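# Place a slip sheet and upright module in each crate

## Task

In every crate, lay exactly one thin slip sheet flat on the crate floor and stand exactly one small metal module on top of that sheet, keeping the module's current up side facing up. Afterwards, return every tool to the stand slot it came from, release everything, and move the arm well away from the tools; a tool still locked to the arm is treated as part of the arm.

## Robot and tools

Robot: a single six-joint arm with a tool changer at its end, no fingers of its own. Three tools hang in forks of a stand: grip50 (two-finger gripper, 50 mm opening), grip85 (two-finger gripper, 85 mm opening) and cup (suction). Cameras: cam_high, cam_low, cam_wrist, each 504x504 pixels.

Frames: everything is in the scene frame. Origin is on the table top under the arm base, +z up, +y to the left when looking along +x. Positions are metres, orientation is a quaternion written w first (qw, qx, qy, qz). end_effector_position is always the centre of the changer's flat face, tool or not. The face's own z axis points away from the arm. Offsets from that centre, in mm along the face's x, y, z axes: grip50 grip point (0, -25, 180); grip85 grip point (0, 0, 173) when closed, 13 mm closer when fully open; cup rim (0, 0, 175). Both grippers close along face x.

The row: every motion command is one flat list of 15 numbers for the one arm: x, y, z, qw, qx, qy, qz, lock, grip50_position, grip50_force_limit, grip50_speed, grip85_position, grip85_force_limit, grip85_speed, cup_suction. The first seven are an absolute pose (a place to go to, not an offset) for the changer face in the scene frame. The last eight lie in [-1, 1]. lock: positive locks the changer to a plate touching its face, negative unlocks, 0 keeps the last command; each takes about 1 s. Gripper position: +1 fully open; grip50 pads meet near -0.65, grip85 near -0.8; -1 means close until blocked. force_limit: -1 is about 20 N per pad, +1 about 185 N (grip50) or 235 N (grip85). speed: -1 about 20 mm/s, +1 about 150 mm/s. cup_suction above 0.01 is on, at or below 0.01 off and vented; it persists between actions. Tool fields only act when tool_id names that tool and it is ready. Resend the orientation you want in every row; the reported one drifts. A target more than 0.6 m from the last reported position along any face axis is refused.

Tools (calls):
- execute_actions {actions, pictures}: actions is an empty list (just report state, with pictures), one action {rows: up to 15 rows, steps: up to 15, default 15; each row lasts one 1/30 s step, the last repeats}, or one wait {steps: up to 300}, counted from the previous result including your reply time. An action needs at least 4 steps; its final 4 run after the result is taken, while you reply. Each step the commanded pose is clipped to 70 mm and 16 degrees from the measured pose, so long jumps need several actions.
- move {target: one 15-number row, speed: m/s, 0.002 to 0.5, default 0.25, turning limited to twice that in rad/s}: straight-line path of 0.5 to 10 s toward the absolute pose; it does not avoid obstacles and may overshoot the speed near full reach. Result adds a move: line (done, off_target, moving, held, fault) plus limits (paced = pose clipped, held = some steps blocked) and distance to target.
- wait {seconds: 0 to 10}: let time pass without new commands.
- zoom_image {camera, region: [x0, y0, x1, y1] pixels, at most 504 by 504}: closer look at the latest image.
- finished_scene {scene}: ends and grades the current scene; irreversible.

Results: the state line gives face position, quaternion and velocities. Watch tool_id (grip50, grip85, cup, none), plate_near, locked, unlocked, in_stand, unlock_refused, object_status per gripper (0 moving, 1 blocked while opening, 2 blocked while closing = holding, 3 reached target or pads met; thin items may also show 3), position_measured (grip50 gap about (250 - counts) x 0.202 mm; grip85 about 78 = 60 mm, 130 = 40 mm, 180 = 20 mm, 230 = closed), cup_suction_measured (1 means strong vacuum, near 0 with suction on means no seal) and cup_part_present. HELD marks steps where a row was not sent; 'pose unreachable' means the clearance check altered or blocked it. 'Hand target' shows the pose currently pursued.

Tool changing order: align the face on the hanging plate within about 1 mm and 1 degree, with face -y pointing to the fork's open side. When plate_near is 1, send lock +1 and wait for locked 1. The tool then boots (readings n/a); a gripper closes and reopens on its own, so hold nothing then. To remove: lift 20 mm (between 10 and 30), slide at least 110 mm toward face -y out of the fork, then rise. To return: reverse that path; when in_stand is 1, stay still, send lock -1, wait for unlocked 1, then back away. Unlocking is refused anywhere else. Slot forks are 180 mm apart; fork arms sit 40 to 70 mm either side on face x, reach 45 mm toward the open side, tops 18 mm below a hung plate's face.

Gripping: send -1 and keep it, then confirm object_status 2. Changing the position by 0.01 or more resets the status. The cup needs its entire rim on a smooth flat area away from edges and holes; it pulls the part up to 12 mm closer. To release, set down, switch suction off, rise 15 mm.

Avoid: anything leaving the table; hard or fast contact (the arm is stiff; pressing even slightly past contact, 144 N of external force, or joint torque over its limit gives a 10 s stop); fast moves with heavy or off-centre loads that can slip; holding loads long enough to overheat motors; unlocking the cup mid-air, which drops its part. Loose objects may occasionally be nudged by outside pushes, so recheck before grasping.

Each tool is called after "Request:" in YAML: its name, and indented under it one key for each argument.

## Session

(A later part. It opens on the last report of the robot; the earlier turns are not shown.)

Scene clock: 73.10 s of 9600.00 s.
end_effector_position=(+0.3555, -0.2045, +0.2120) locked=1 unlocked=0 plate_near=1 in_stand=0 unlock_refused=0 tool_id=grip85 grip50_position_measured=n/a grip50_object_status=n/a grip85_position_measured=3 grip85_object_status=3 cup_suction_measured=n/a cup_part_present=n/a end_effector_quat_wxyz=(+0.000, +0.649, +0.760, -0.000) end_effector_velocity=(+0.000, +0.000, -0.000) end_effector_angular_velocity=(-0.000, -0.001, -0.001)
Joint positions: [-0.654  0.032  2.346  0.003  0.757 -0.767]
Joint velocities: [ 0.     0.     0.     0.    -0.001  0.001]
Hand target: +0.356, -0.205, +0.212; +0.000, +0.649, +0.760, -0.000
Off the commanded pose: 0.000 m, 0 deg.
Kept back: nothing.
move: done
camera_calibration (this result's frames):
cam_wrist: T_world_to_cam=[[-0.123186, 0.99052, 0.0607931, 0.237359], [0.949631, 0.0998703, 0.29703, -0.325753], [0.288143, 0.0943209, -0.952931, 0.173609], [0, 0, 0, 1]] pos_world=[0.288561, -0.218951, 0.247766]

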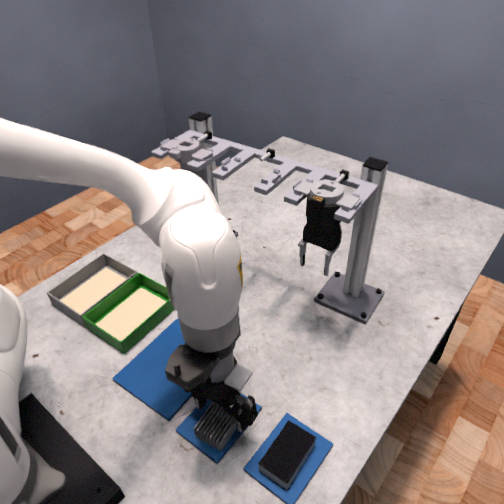

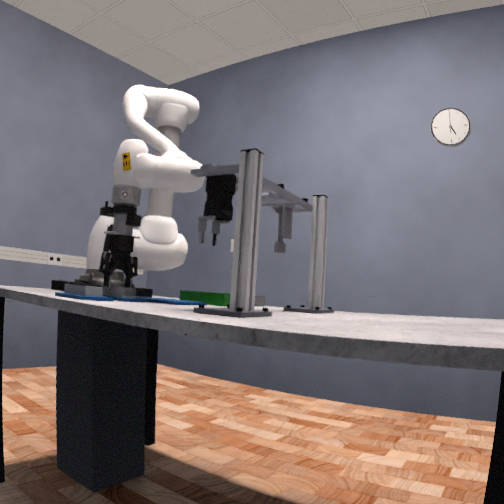

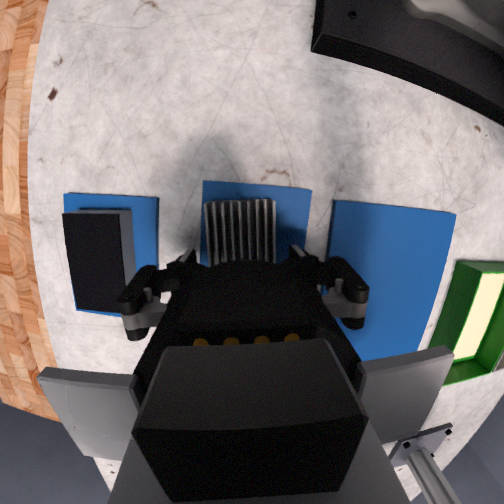

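Request:
execute_actions:
  actions: []

Scene clock: 73.67 s of 9600.00 s.
end_effector_position=(+0.3555, -0.2045, +0.2119) locked=1 unlocked=0 plate_near=1 in_stand=0 unlock_refused=0 tool_id=grip85 grip50_position_measured=n/a grip50_object_status=n/a grip85_position_measured=3 grip85_object_status=3 cup_suction_measured=n/a cup_part_present=n/a end_effector_quat_wxyz=(+0.000, +0.649, +0.760, -0.000) end_effector_velocity=(-0.000, +0.000, -0.001) end_effector_angular_velocity=(+0.002, +0.002, +0.000)
Joint positions: [-0.654  0.032  2.346  0.003  0.757 -0.767]
Joint velocities: [0.    0.002 0.    0.    0.001 0.   ]
Hand target: +0.356, -0.205, +0.212; +0.000, +0.649, +0.760, -0.000
Off the commanded pose: 0.000 m, 0 deg.
Kept back: nothing.
Steps of this call (steps 1 to 17: nothing new was sent). Readings (end_effector_position | what the end effector reports):
1: (+0.3555, -0.2045, +0.2119) | locked=1 unlocked=0 plate_near=1 in_stand=0 unlock_refused=0 tool_id=grip85 grip50_position_measured=n/a grip50_object_status=n/a grip85_position_measured=3 grip85_object_status=3 cup_suction_measured=n/a cup_part_present=n/a
2: (+0.3555, -0.2045, +0.2119) | locked=1 unlocked=0 plate_near=1 in_stand=0 unlock_refused=0 tool_id=grip85 grip50_position_measured=n/a grip50_object_status=n/a grip85_position_measured=3 grip85_object_status=3 cup_suction_measured=n/a cup_part_present=n/a
4: (+0.3555, -0.2045, +0.2119) | locked=1 unlocked=0 plate_near=1 in_stand=0 unlock_refused=0 tool_id=grip85 grip50_position_measured=n/a grip50_object_status=n/a grip85_position_measured=3 grip85_object_status=3 cup_suction_measured=n/a cup_part_present=n/a
8: (+0.3555, -0.2045, +0.2119) | locked=1 unlocked=0 plate_near=1 in_stand=0 unlock_refused=0 tool_id=grip85 grip50_position_measured=n/a grip50_object_status=n/a grip85_position_measured=3 grip85_object_status=3 cup_suction_measured=n/a cup_part_present=n/a
17: the state above
camera_calibration (this result's frames):
cam_wrist: T_world_to_cam=[[-0.123182, 0.990517, 0.0608474, 0.237339], [0.949651, 0.0998568, 0.296971, -0.325729], [0.288079, 0.0943653, -0.952946, 0.173611], [0, 0, 0, 1]] pos_world=[0.288551, -0.218945, 0.247733]

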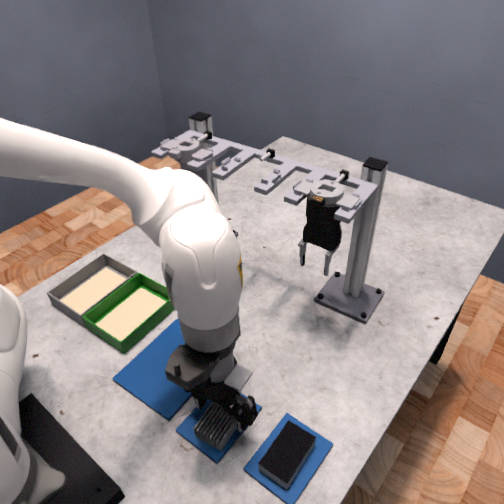

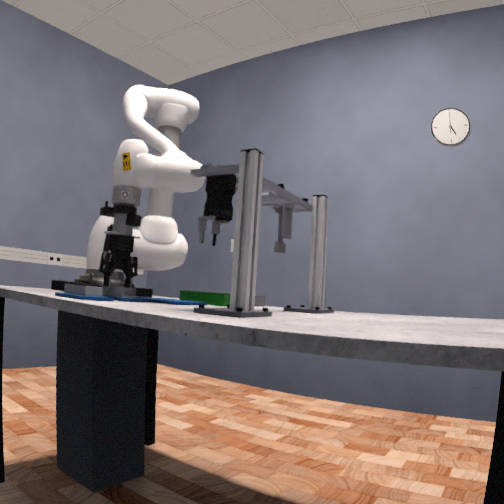

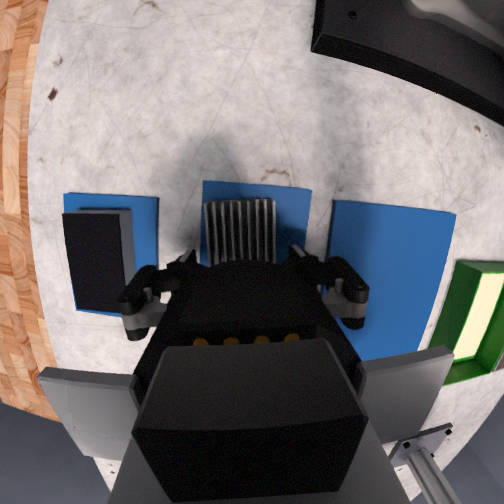

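Request:
move:
  target: [0.3555, -0.2045, 0.199, 0, 0.6494, 0.7604, 0, 0, 1, 0, 0, 1, 0, 0.5, 0]
  speed: 0.03

Scene clock: 74.60 s of 9600.00 s.
end_effector_position=(+0.3555, -0.2045, +0.1990) locked=1 unlocked=0 plate_near=1 in_stand=0 unlock_refused=0 tool_id=grip85 grip50_position_measured=n/a grip50_object_status=n/a grip85_position_measured=3 grip85_object_status=3 cup_suction_measured=n/a cup_part_present=n/a end_effector_quat_wxyz=(+0.000, +0.649, +0.760, -0.000) end_effector_velocity=(-0.000, -0.000, +0.001) end_effector_angular_velocity=(-0.002, -0.001, -0.001)
Joint positions: [-0.654  0.054  2.357  0.003  0.724 -0.767]
Joint velocities: [-0.001 -0.001  0.    -0.001 -0.001  0.001]
Hand target: +0.356, -0.205, +0.199; +0.000, +0.649, +0.760, -0.000
Off the commanded pose: 0.000 m, 0 deg.
Kept back: nothing.
move: done
camera_calibration (this result's frames):
cam_wrist: T_world_to_cam=[[-0.123298, 0.990499, 0.0608975, 0.23817], [0.94962, 0.0999464, 0.29704, -0.321882], [0.288132, 0.0944538, -0.952921, 0.161287], [0, 0, 0, 1]] pos_world=[0.288559, -0.218971, 0.234801]

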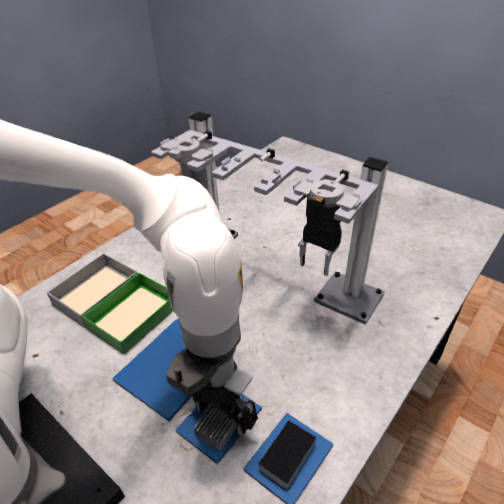

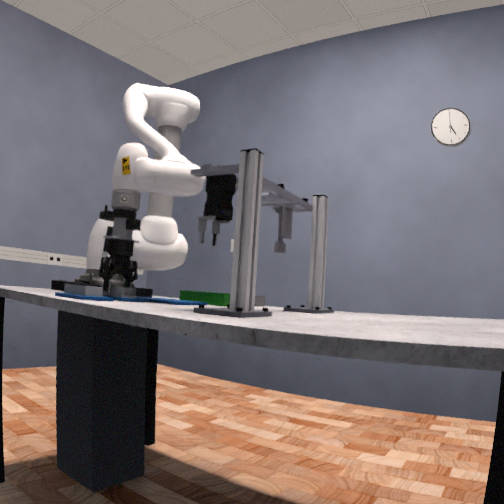

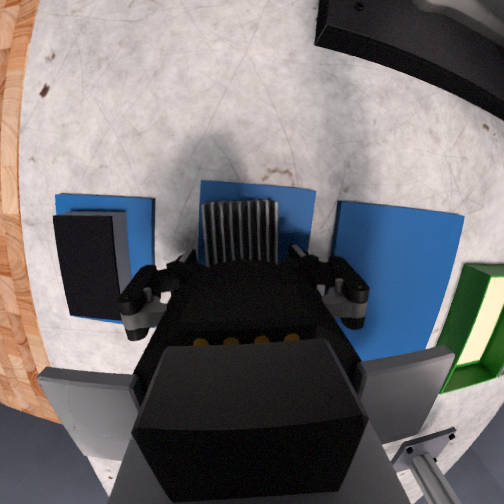

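Request:
zoom_image:
  camera: "cam_low"
  region: [40, 230, 200, 310]

Request:
zoom_image:
  camera: "cam_high"
  region: [150, 350, 300, 480]

Region (40, 230, 200, 310) of cam_low's 504x504 image, scaled by 3.150, with more detail than that image has.

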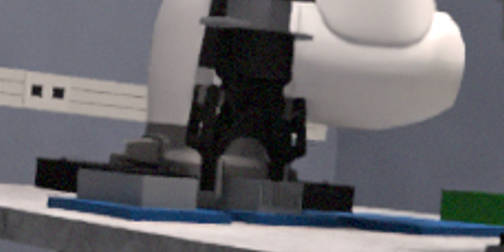

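Region (150, 350, 300, 480) of cam_high's 504x504 image, scaled by 3.360, with more detail than that image has; it fills the top 437 rows of this view, and the rest is white.

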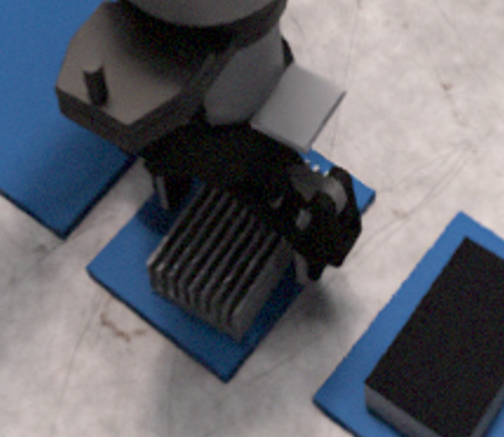

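Request:
move:
  target: [0.3555, -0.2045, 0.195, 0, 0.6494, 0.7604, 0, 0, 1, 0, 0, 1, 0, 0.5, 0]
  speed: 0.02

Request:
move:
  target: [0.3555, -0.2045, 0.195, 0, 0.6494, 0.7604, 0, 0, 1, 0, 0, -1, -0.2, 0.0, 0]
  speed: 0.02

Scene clock: 75.60 s of 9600.00 s.
end_effector_position=(+0.3555, -0.2045, +0.1950) locked=1 unlocked=0 plate_near=1 in_stand=0 unlock_refused=0 tool_id=grip85 grip50_position_measured=n/a grip50_object_status=n/a grip85_position_measured=3 grip85_object_status=3 cup_suction_measured=n/a cup_part_present=n/a end_effector_quat_wxyz=(+0.000, +0.649, +0.760, -0.000) end_effector_velocity=(+0.000, +0.000, +0.000) end_effector_angular_velocity=(+0.000, -0.000, +0.001)
Joint positions: [-0.654  0.061  2.36   0.003  0.714 -0.767]
Joint velocities: [ 0.    -0.    -0.     0.001  0.    -0.001]
Hand target: +0.356, -0.205, +0.195; +0.000, +0.649, +0.760, -0.000
Off the commanded pose: 0.000 m, 0 deg.
Kept back: nothing.
move: done
camera_calibration (this result's frames):
cam_wrist: T_world_to_cam=[[-0.123299, 0.990498, 0.0609242, 0.238393], [0.949621, 0.0999402, 0.297039, -0.320673], [0.288128, 0.0944795, -0.95292, 0.157491], [0, 0, 0, 1]] pos_world=[0.288534, -0.218959, 0.230805]

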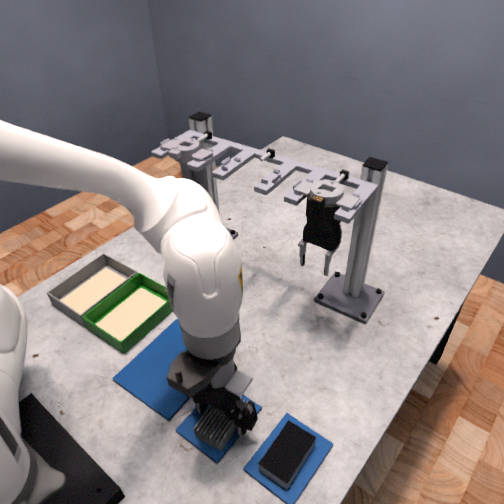

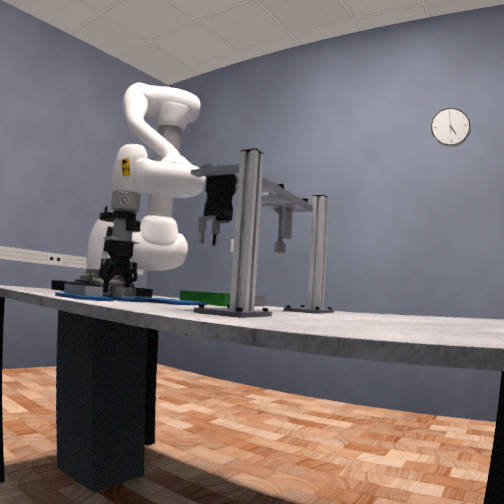

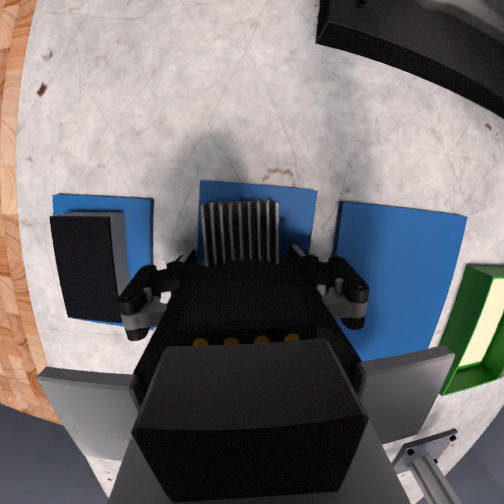

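Scene clock: 85.93 s of 9600.00 s.
end_effector_position=(+0.3577, -0.2059, +0.1980) locked=1 unlocked=0 plate_near=1 in_stand=0 unlock_refused=0 tool_id=grip85 grip50_position_measured=n/a grip50_object_status=n/a grip85_position_measured=80 grip85_object_status=2 cup_suction_measured=n/a cup_part_present=n/a end_effector_quat_wxyz=(+0.001, +0.650, +0.760, +0.000) end_effector_velocity=(-0.000, -0.000, -0.000) end_effector_angular_velocity=(-0.000, +0.001, +0.003)
Joint positions: [-0.654  0.059  2.355  0.004  0.719 -0.767]
Joint velocities: [-0.     0.001  0.    -0.001 -0.    -0.002]
Hand target: +0.358, -0.206, +0.198; +0.001, +0.650, +0.760, +0.000
Off the commanded pose: 0.004 m, 0 deg.
FORCE FAULT: contact force on the arm reached its limit, and the arm stopped for 10 seconds. The contact can be on any part of the arm, not only on its tool. The arm's remaining commands of this call were not run. The arm holds still and accepts commands again. Move the arm away from the contact; if what it grips holds it there, let go first. Pushing or pulling that hard again can fault the arm again.
Kept back: nothing.
move: fault
camera_calibration (this result's frames):
cam_wrist: T_world_to_cam=[[-0.122975, 0.990637, 0.0592952, 0.240086], [0.948867, 0.099865, 0.299463, -0.323719], [0.290737, 0.0930897, -0.952264, 0.158553], [0, 0, 0, 1]] pos_world=[0.290594, -0.22027, 0.23369]

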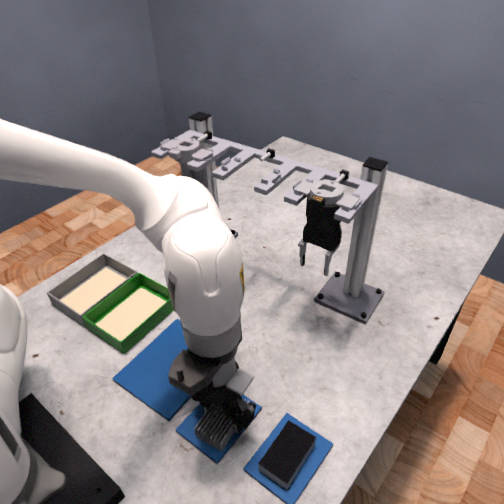

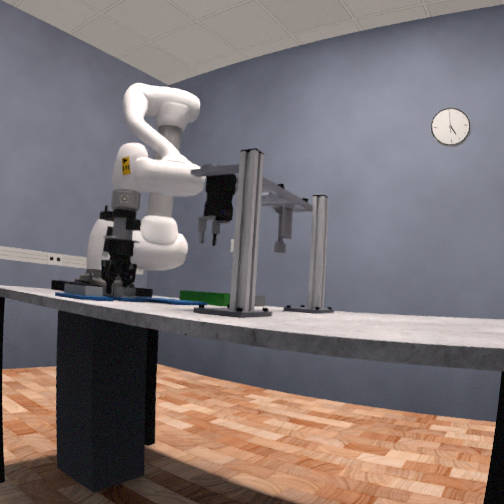

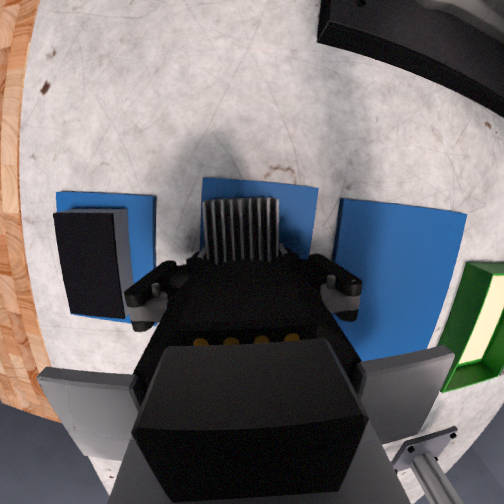

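Request:
zoom_image:
  camera: "cam_low"
  region: [70, 250, 170, 310]

Request:
zoom_image:
  camera: "cam_high"
  region: [170, 380, 280, 470]

Region (70, 250, 170, 310) of cam_low's 504x504 image, scaled by 5.040, with more detail than that image has; it fills the top 302 rows of this view, and the rest is white.

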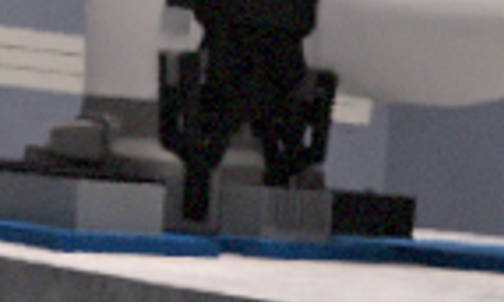

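Region (170, 380, 280, 470) of cam_high's 504x504 image, scaled by 4.582, with more detail than that image has; it fills the top 412 rows of this view, and the rest is white.

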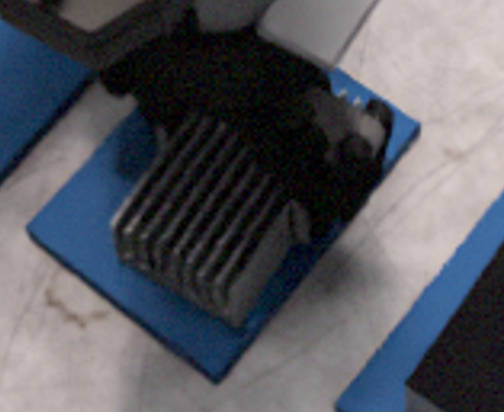

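Request:
move:
  target: [0.3577, -0.2059, 0.222, 0, 0.6494, 0.7604, 0, 0, 1, 0, 0, -1, -0.2, 0.0, 0]
  speed: 0.1

Scene clock: 88.63 s of 9600.00 s.
end_effector_position=(+0.3576, -0.2059, +0.2220) locked=1 unlocked=0 plate_near=1 in_stand=0 unlock_refused=0 tool_id=grip85 grip50_position_measured=n/a grip50_object_status=n/a grip85_position_measured=80 grip85_object_status=2 cup_suction_measured=n/a cup_part_present=n/a end_effector_quat_wxyz=(-0.000, +0.649, +0.760, +0.000) end_effector_velocity=(+0.000, +0.000, +0.001) end_effector_angular_velocity=(+0.001, -0.001, +0.001)
Joint positions: [-0.654  0.02   2.333  0.003  0.782 -0.767]
Joint velocities: [ 0.001 -0.001 -0.     0.002  0.001 -0.002]
Hand target: +0.358, -0.206, +0.222; -0.000, +0.649, +0.760, +0.000
Off the commanded pose: 0.000 m, 0 deg.
Kept back: nothing.
move: done
camera_calibration (this result's frames):
cam_wrist: T_world_to_cam=[[-0.123383, 0.990482, 0.061012, 0.238338], [0.949617, 0.0999957, 0.297033, -0.330577], [0.288105, 0.0945869, -0.952916, 0.18277], [0, 0, 0, 1]] pos_world=[0.290671, -0.220301, 0.257815]

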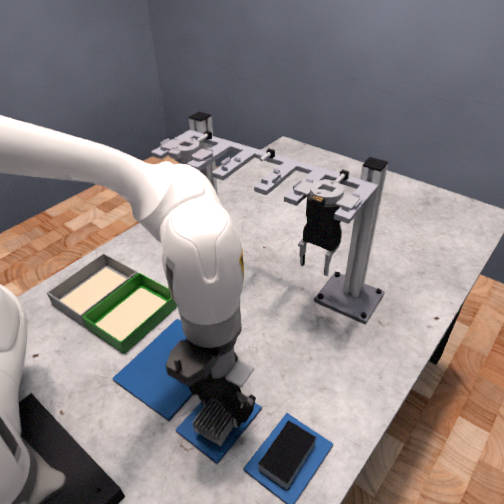

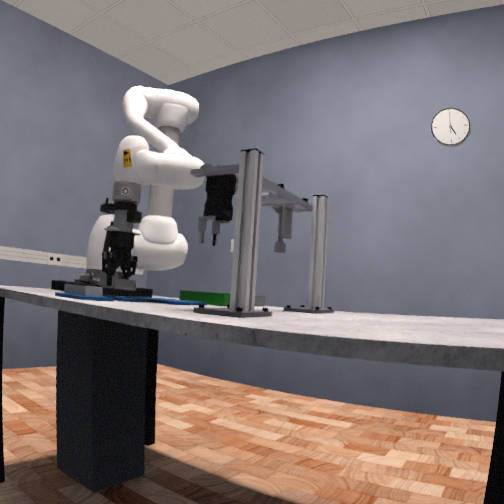

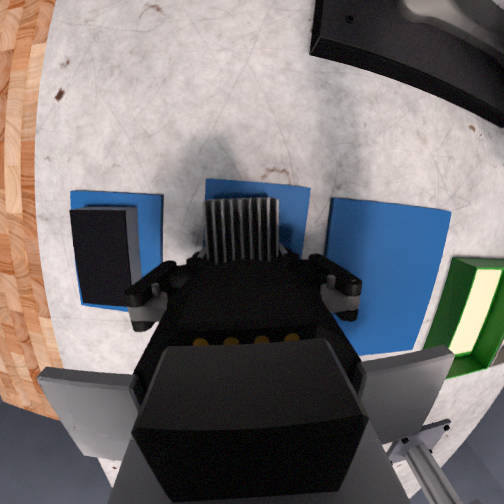

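Request:
zoom_image:
  camera: "cam_low"
  region: [70, 250, 170, 310]

Region (70, 250, 170, 310) of cam_low's 504x504 image, scaled by 5.040, with more detail than that image has; it fills the top 302 rows of this view, and the rest is white.

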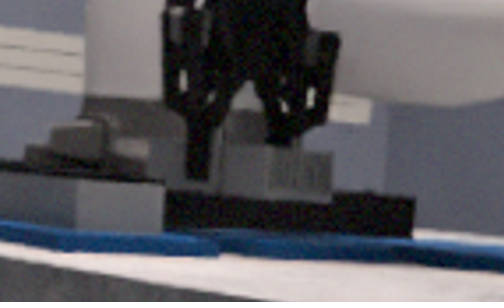

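Request:
move:
  target: [0.4200, 0.3075, 0.252, 0, 0.678, 0.735, 0, 0, 1, 0, 0, -1, -0.2, 0.0, 0]
  speed: 0.4

Scene clock: 90.63 s of 9600.00 s.
end_effector_position=(+0.4200, +0.3081, +0.2522) locked=1 unlocked=0 plate_near=1 in_stand=0 unlock_refused=0 tool_id=grip85 grip50_position_measured=n/a grip50_object_status=n/a grip85_position_measured=80 grip85_object_status=2 cup_suction_measured=n/a cup_part_present=n/a end_effector_quat_wxyz=(-0.001, +0.678, +0.735, +0.000) end_effector_velocity=(-0.000, +0.001, +0.001) end_effector_angular_velocity=(-0.000, -0.001, +0.001)
Joint positions: [ 0.524  0.144  2.123 -0.003  0.871  0.491]
Joint velocities: [ 0.001 -0.001 -0.001 -0.001  0.001  0.   ]
Hand target: +0.420, +0.308, +0.252; -0.001, +0.678, +0.735, +0.001
Off the commanded pose: 0.001 m, 0 deg.
Kept back: nothing.
move: done
camera_calibration (this result's frames):
cam_wrist: T_world_to_cam=[[-0.0472367, 0.996878, 0.0632667, -0.299407], [0.954779, 0.0264477, 0.296136, -0.42941], [0.293538, 0.0743943, -0.953048, 0.148944], [0, 0, 0, 1]] pos_world=[0.352128, 0.298749, 0.288057]

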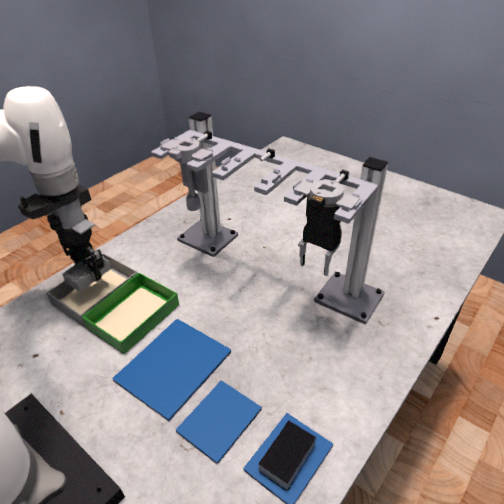

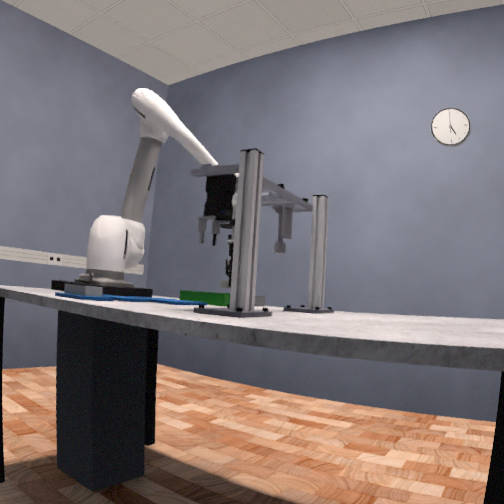

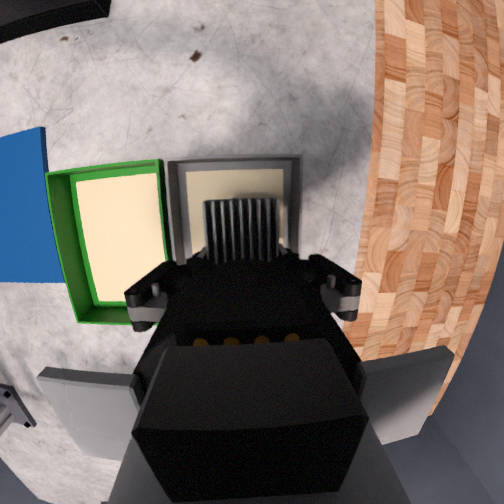

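Request:
move:
  target: [0.4203, 0.3040, 0.203, 0, 0.678, 0.735, 0, 0, 1, 0, 0, -1, -0.2, 0.0, 0]
  speed: 0.12

Scene clock: 91.60 s of 9600.00 s.
end_effector_position=(+0.4204, +0.3041, +0.2030) locked=1 unlocked=0 plate_near=1 in_stand=0 unlock_refused=0 tool_id=grip85 grip50_position_measured=n/a grip50_object_status=n/a grip85_position_measured=80 grip85_object_status=2 cup_suction_measured=n/a cup_part_present=n/a end_effector_quat_wxyz=(+0.000, +0.678, +0.735, +0.000) end_effector_velocity=(-0.000, +0.000, -0.002) end_effector_angular_velocity=(-0.001, +0.003, -0.001)
Joint positions: [ 0.517  0.206  2.165 -0.007  0.767  0.488]
Joint velocities: [ 0.     0.003  0.     0.    -0.     0.   ]
Hand target: +0.420, +0.304, +0.203; +0.000, +0.678, +0.735, -0.000
Off the commanded pose: 0.000 m, 0 deg.
Kept back: nothing.
move: done
camera_calibration (this result's frames):
cam_wrist: T_world_to_cam=[[-0.0471735, 0.997029, 0.0608996, -0.291828], [0.954445, 0.0270076, 0.297163, -0.415409], [0.294636, 0.0721436, -0.952883, 0.102394], [0, 0, 0, 1]] pos_world=[0.352549, 0.294793, 0.238786]

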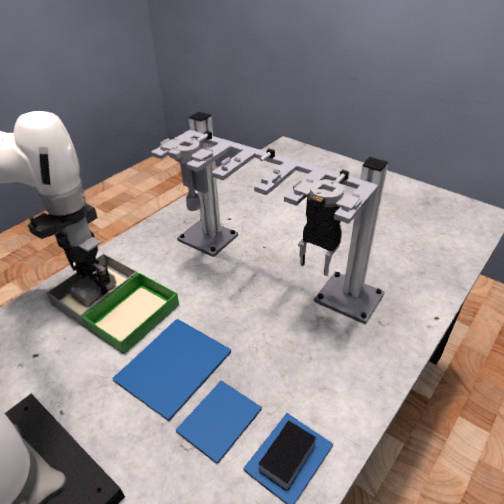

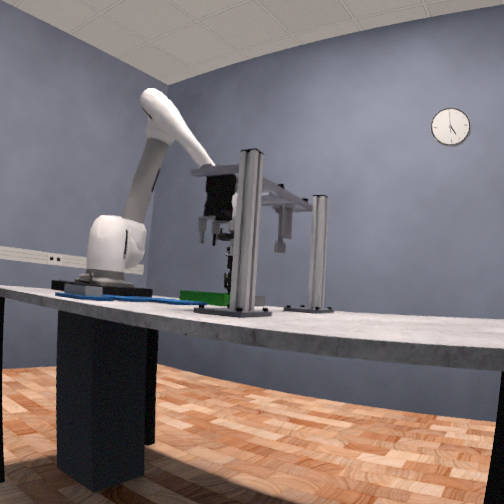

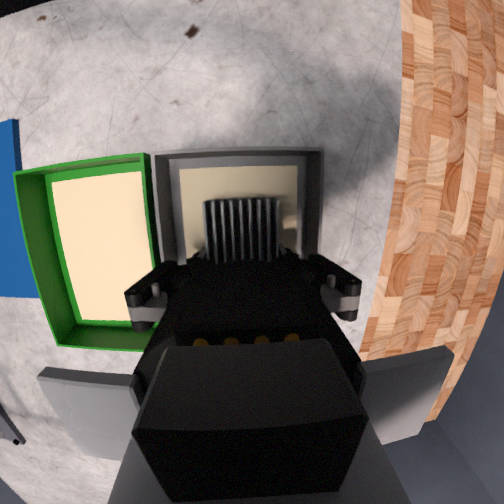

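Request:
zoom_image:
  camera: "cam_wrist"
  region: [140, 130, 340, 280]

Region (140, 130, 340, 280) of cam_wrist's 504x504 image, scaled by 2.520, with more detail than that image has; it fills the top 378 rows of this view, and the rest is white.

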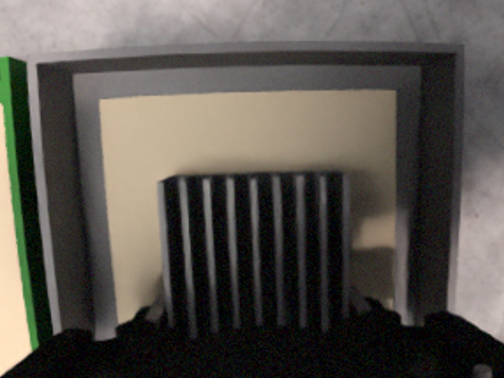

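Request:
move:
  target: [0.4203, 0.3040, 0.198, 0, 0.678, 0.735, 0, 0, 1, 0, 0, -1, -0.2, 0.0, 0]
  speed: 0.015

Scene clock: 94.57 s of 9600.00 s.
end_effector_position=(+0.4203, +0.3040, +0.1980) locked=1 unlocked=0 plate_near=1 in_stand=0 unlock_refused=0 tool_id=grip85 grip50_position_measured=n/a grip50_object_status=n/a grip85_position_measured=80 grip85_object_status=2 cup_suction_measured=n/a cup_part_present=n/a end_effector_quat_wxyz=(+0.000, +0.678, +0.735, -0.000) end_effector_velocity=(+0.000, +0.000, -0.000) end_effector_angular_velocity=(+0.000, -0.000, -0.001)
Joint positions: [ 0.517  0.213  2.168 -0.007  0.756  0.488]
Joint velocities: [ 0.     0.     0.    -0.    -0.001  0.001]
Hand target: +0.420, +0.304, +0.198; +0.000, +0.678, +0.735, -0.000
Off the commanded pose: 0.000 m, 0 deg.
Kept back: nothing.
move: done
camera_calibration (this result's frames):
cam_wrist: T_world_to_cam=[[-0.0473007, 0.997023, 0.060898, -0.291406], [0.954469, 0.0271367, 0.297072, -0.413847], [0.294535, 0.072177, -0.952911, 0.0977169], [0, 0, 0, 1]] pos_world=[0.35244, 0.294716, 0.233804]

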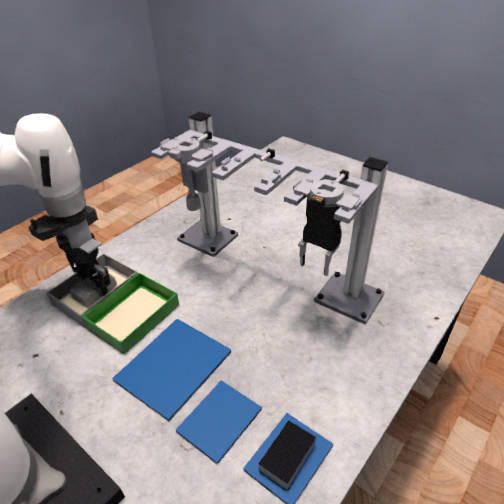

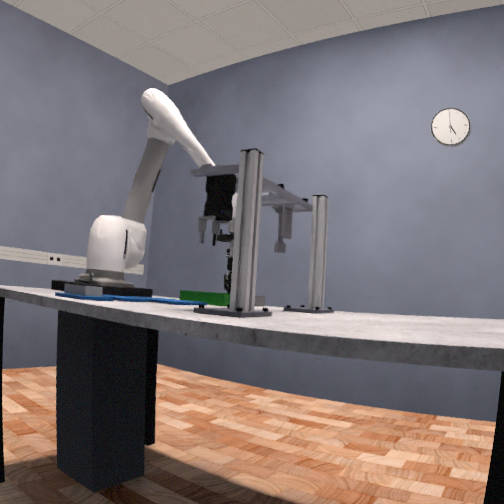

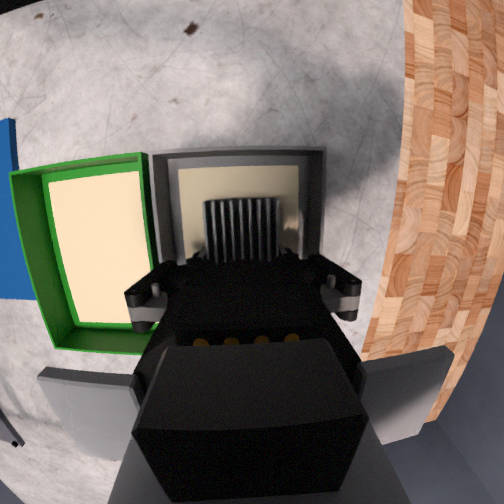

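Request:
zoom_image:
  camera: "cam_wrist"
  region: [160, 150, 320, 270]

Request:
move:
  target: [0.4203, 0.3040, 0.198, 0, 0.678, 0.735, 0, 0, 1, 0, 0, 0.6, -0.2, -0.6, 0]
  speed: 0.015

Request:
zoom_image:
  camera: "cam_wrist"
  region: [160, 150, 320, 270]

Region (160, 150, 320, 270) of cam_wrist's 504x504 image, scaled by 3.150, with more detail than that image has; it fills the top 378 rows of this view, and the rest is white.

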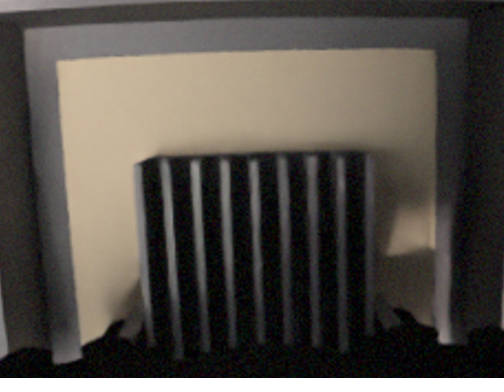

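Scene clock: 95.50 s of 9600.00 s.
end_effector_position=(+0.4203, +0.3040, +0.1980) locked=1 unlocked=0 plate_near=1 in_stand=0 unlock_refused=0 tool_id=grip85 grip50_position_measured=n/a grip50_object_status=n/a grip85_position_measured=53 grip85_object_status=3 cup_suction_measured=n/a cup_part_present=n/a end_effector_quat_wxyz=(-0.000, +0.678, +0.735, -0.000) end_effector_velocity=(+0.000, -0.000, +0.001) end_effector_angular_velocity=(+0.001, -0.001, -0.002)
Joint positions: [ 0.517  0.213  2.168 -0.007  0.756  0.488]
Joint velocities: [-0.    -0.001  0.     0.    -0.001  0.001]
Hand target: +0.420, +0.304, +0.198; -0.000, +0.678, +0.735, +0.000
Off the commanded pose: 0.000 m, 0 deg.
Kept back: nothing.
move: done
camera_calibration (this result's frames):
cam_wrist: T_world_to_cam=[[-0.0472647, 0.997022, 0.0609298, -0.291429], [0.954484, 0.0270962, 0.297027, -0.413813], [0.294492, 0.0721955, -0.952923, 0.097724], [0, 0, 0, 1]] pos_world=[0.352425, 0.294719, 0.233794]

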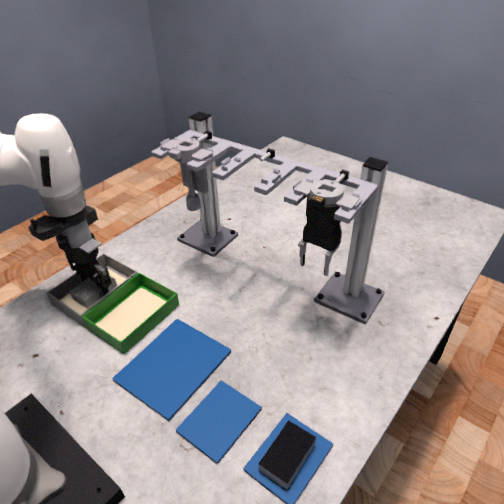

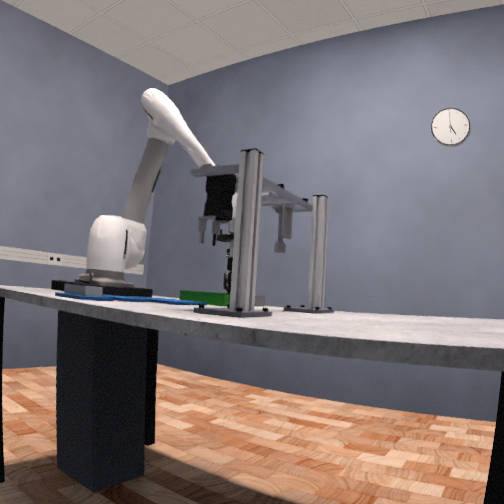

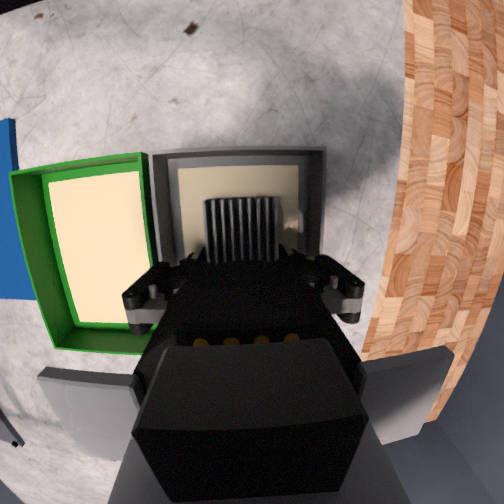

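Region (160, 150, 320, 270) of cam_wrist's 504x504 image, scaled by 3.150, with more detail than that image has; it fills the top 378 rows of this view, and the rest is white.

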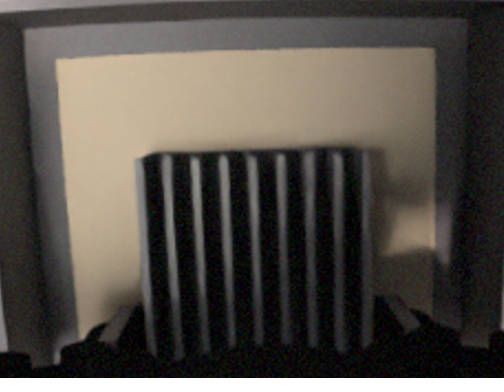

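Request:
move:
  target: [0.4203, 0.3040, 0.235, 0, 0.678, 0.735, 0, 0, 1, 0, 0, 0.6, -0.2, -0.6, 0]
  speed: 0.15

Request:
move:
  target: [0.376, -0.29, 0.25, 0, 0.6852, 0.7284, 0, 0, 1, 0, 0, 1, -0.7, 0.5, 0]
  speed: 0.5

Request:
move:
  target: [0.376, -0.345, 0.235, 0, 0.6852, 0.7284, 0, 0, 1, 0, 0, 1, -0.7, 0.5, 0]
  speed: 0.3

Scene clock: 96.43 s of 9600.00 s.
end_effector_position=(+0.4202, +0.3039, +0.2350) locked=1 unlocked=0 plate_near=1 in_stand=0 unlock_refused=0 tool_id=grip85 grip50_position_measured=n/a grip50_object_status=n/a grip85_position_measured=53 grip85_object_status=3 cup_suction_measured=n/a cup_part_present=n/a end_effector_quat_wxyz=(-0.000, +0.678, +0.735, -0.000) end_effector_velocity=(-0.000, +0.000, -0.001) end_effector_angular_velocity=(-0.001, +0.002, -0.001)
Joint positions: [ 0.517  0.162  2.141 -0.007  0.834  0.487]
Joint velocities: [ 0.001  0.002 -0.     0.001  0.001  0.001]
Hand target: +0.420, +0.304, +0.235; -0.000, +0.678, +0.735, +0.000
Off the commanded pose: 0.000 m, 0 deg.
Kept back: nothing.
move: done
camera_calibration (this result's frames):
cam_wrist: T_world_to_cam=[[-0.047305, 0.997018, 0.0609659, -0.293624], [0.954513, 0.0271313, 0.296933, -0.424711], [0.294394, 0.0722391, -0.95295, 0.133061], [0, 0, 0, 1]] pos_world=[0.35233, 0.294659, 0.270812]

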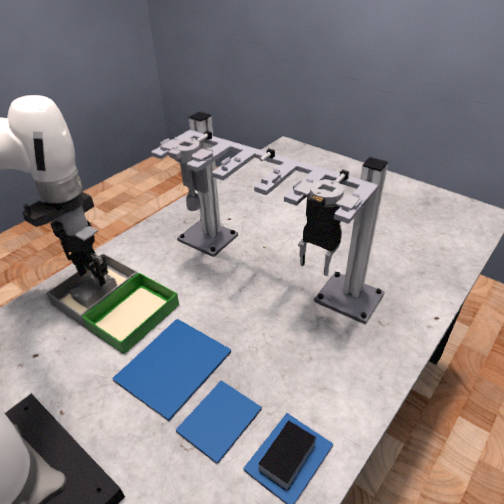

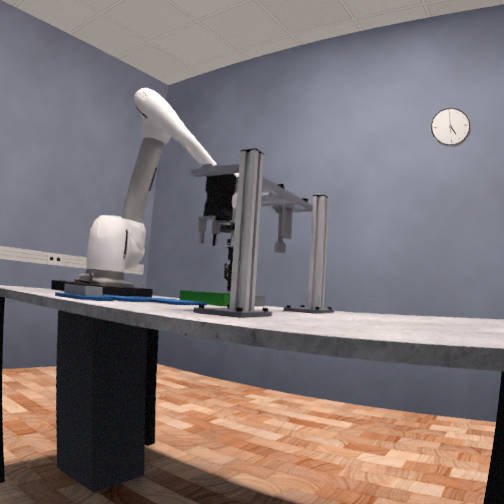

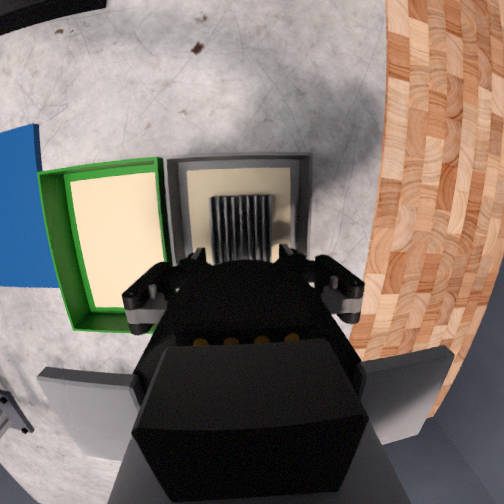

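Scene clock: 98.27 s of 9600.00 s.
end_effector_position=(+0.3758, -0.2906, +0.2500) locked=1 unlocked=0 plate_near=1 in_stand=0 unlock_refused=0 tool_id=grip85 grip50_position_measured=n/a grip50_object_status=n/a grip85_position_measured=3 grip85_object_status=3 cup_suction_measured=n/a cup_part_present=n/a end_effector_quat_wxyz=(+0.001, +0.685, +0.728, -0.001) end_effector_velocity=(+0.000, -0.001, -0.000) end_effector_angular_velocity=(-0.002, +0.001, +0.003)
Joint positions: [-0.779  0.076  2.205  0.002  0.853 -0.795]
Joint velocities: [ 0.     0.002 -0.001 -0.003 -0.    -0.001]
Hand target: +0.376, -0.291, +0.250; +0.001, +0.685, +0.728, -0.001
Off the commanded pose: 0.001 m, 0 deg.
Kept back: nothing.
move: done; limits=paced
camera_calibration (this result's frames):
cam_wrist: T_world_to_cam=[[-0.0279262, 0.997901, 0.0584251, 0.289782], [0.954546, 0.00927035, 0.297919, -0.376106], [0.296752, 0.0640892, -0.952801, 0.200058], [0, 0, 0, 1]] pos_world=[0.307735, -0.298509, 0.285734]

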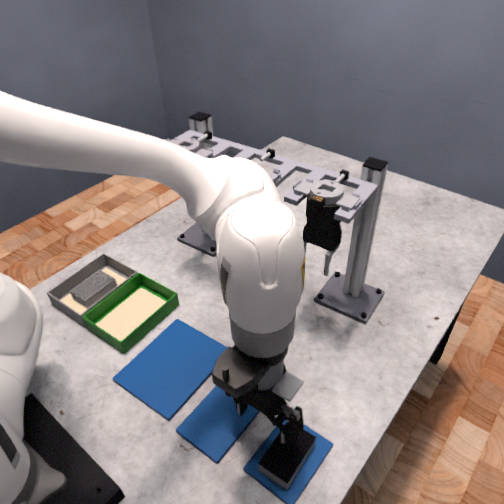

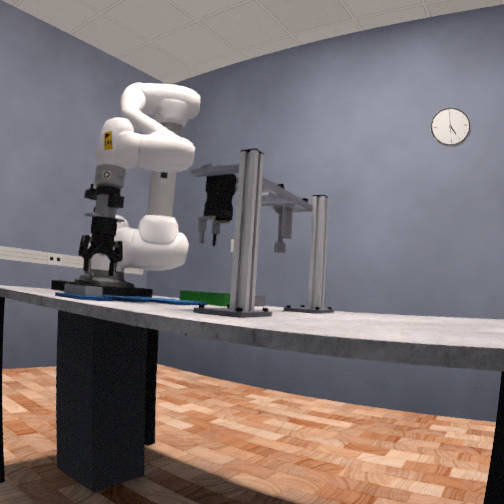

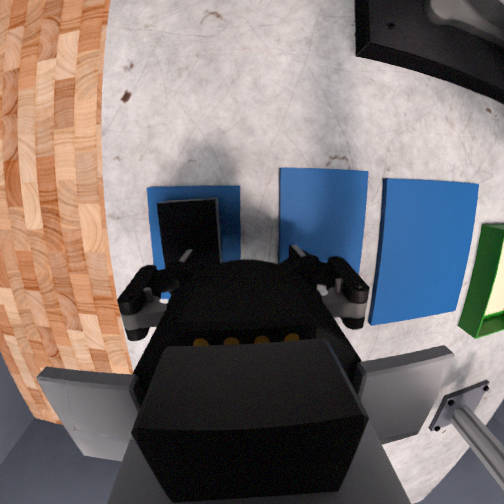

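Scene clock: 99.00 s of 9600.00 s.
end_effector_position=(+0.3760, -0.3450, +0.2351) locked=1 unlocked=0 plate_near=1 in_stand=0 unlock_refused=0 tool_id=grip85 grip50_position_measured=n/a grip50_object_status=n/a grip85_position_measured=3 grip85_object_status=3 cup_suction_measured=n/a cup_part_present=n/a end_effector_quat_wxyz=(+0.000, +0.685, +0.728, -0.000) end_effector_velocity=(+0.000, +0.000, +0.000) end_effector_angular_velocity=(+0.001, -0.001, -0.002)
Joint positions: [-0.859  0.148  2.156  0.004  0.832 -0.876]
Joint velocities: [ 0.     0.    -0.     0.001  0.     0.001]
Hand target: +0.376, -0.345, +0.235; +0.000, +0.685, +0.728, -0.000
Off the commanded pose: 0.000 m, 0 deg.
Kept back: nothing.
move: done
camera_calibration (this result's frames):
cam_wrist: T_world_to_cam=[[-0.0277874, 0.997767, 0.0607365, 0.344308], [0.954842, 0.00851319, 0.296994, -0.371463], [0.295813, 0.0662464, -0.952946, 0.190416], [0, 0, 0, 1]] pos_world=[0.307928, -0.352991, 0.270866]

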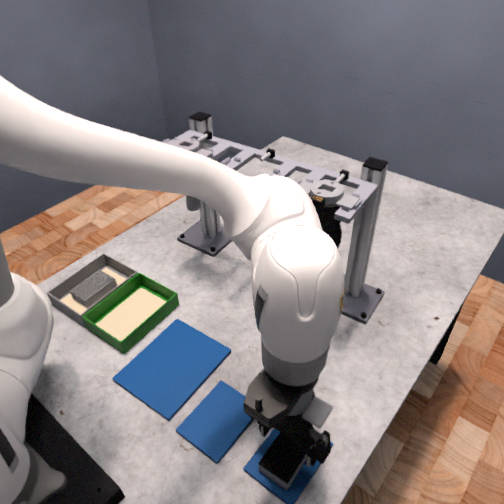

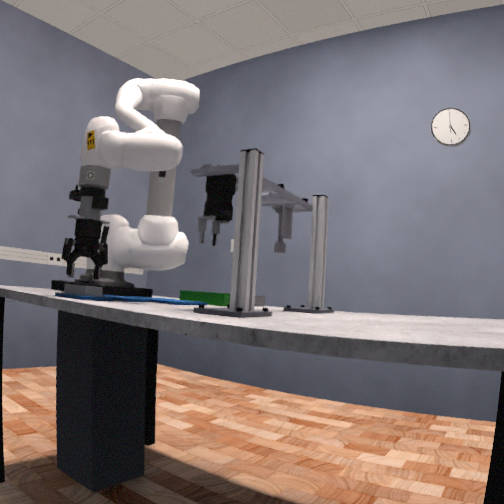

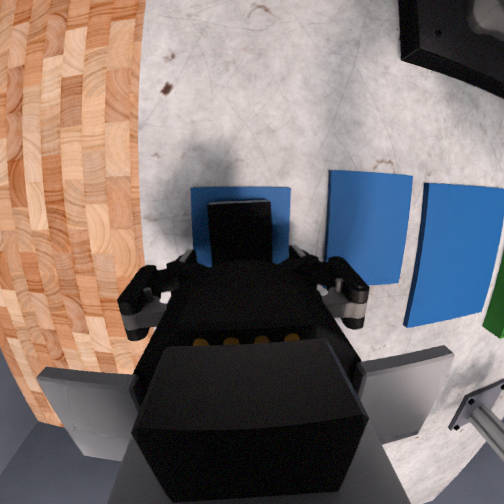

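Request:
zoom_image:
  camera: "cam_wrist"
  region: [160, 150, 320, 270]

Region (160, 150, 320, 270) of cam_wrist's 504x504 image, scaled by 3.150, with more detail than that image has; it fills the top 378 rows of this view, and the rest is white.

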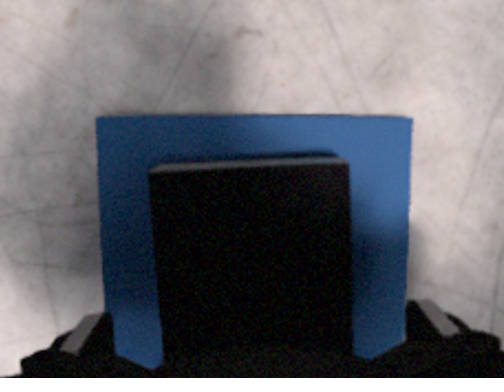

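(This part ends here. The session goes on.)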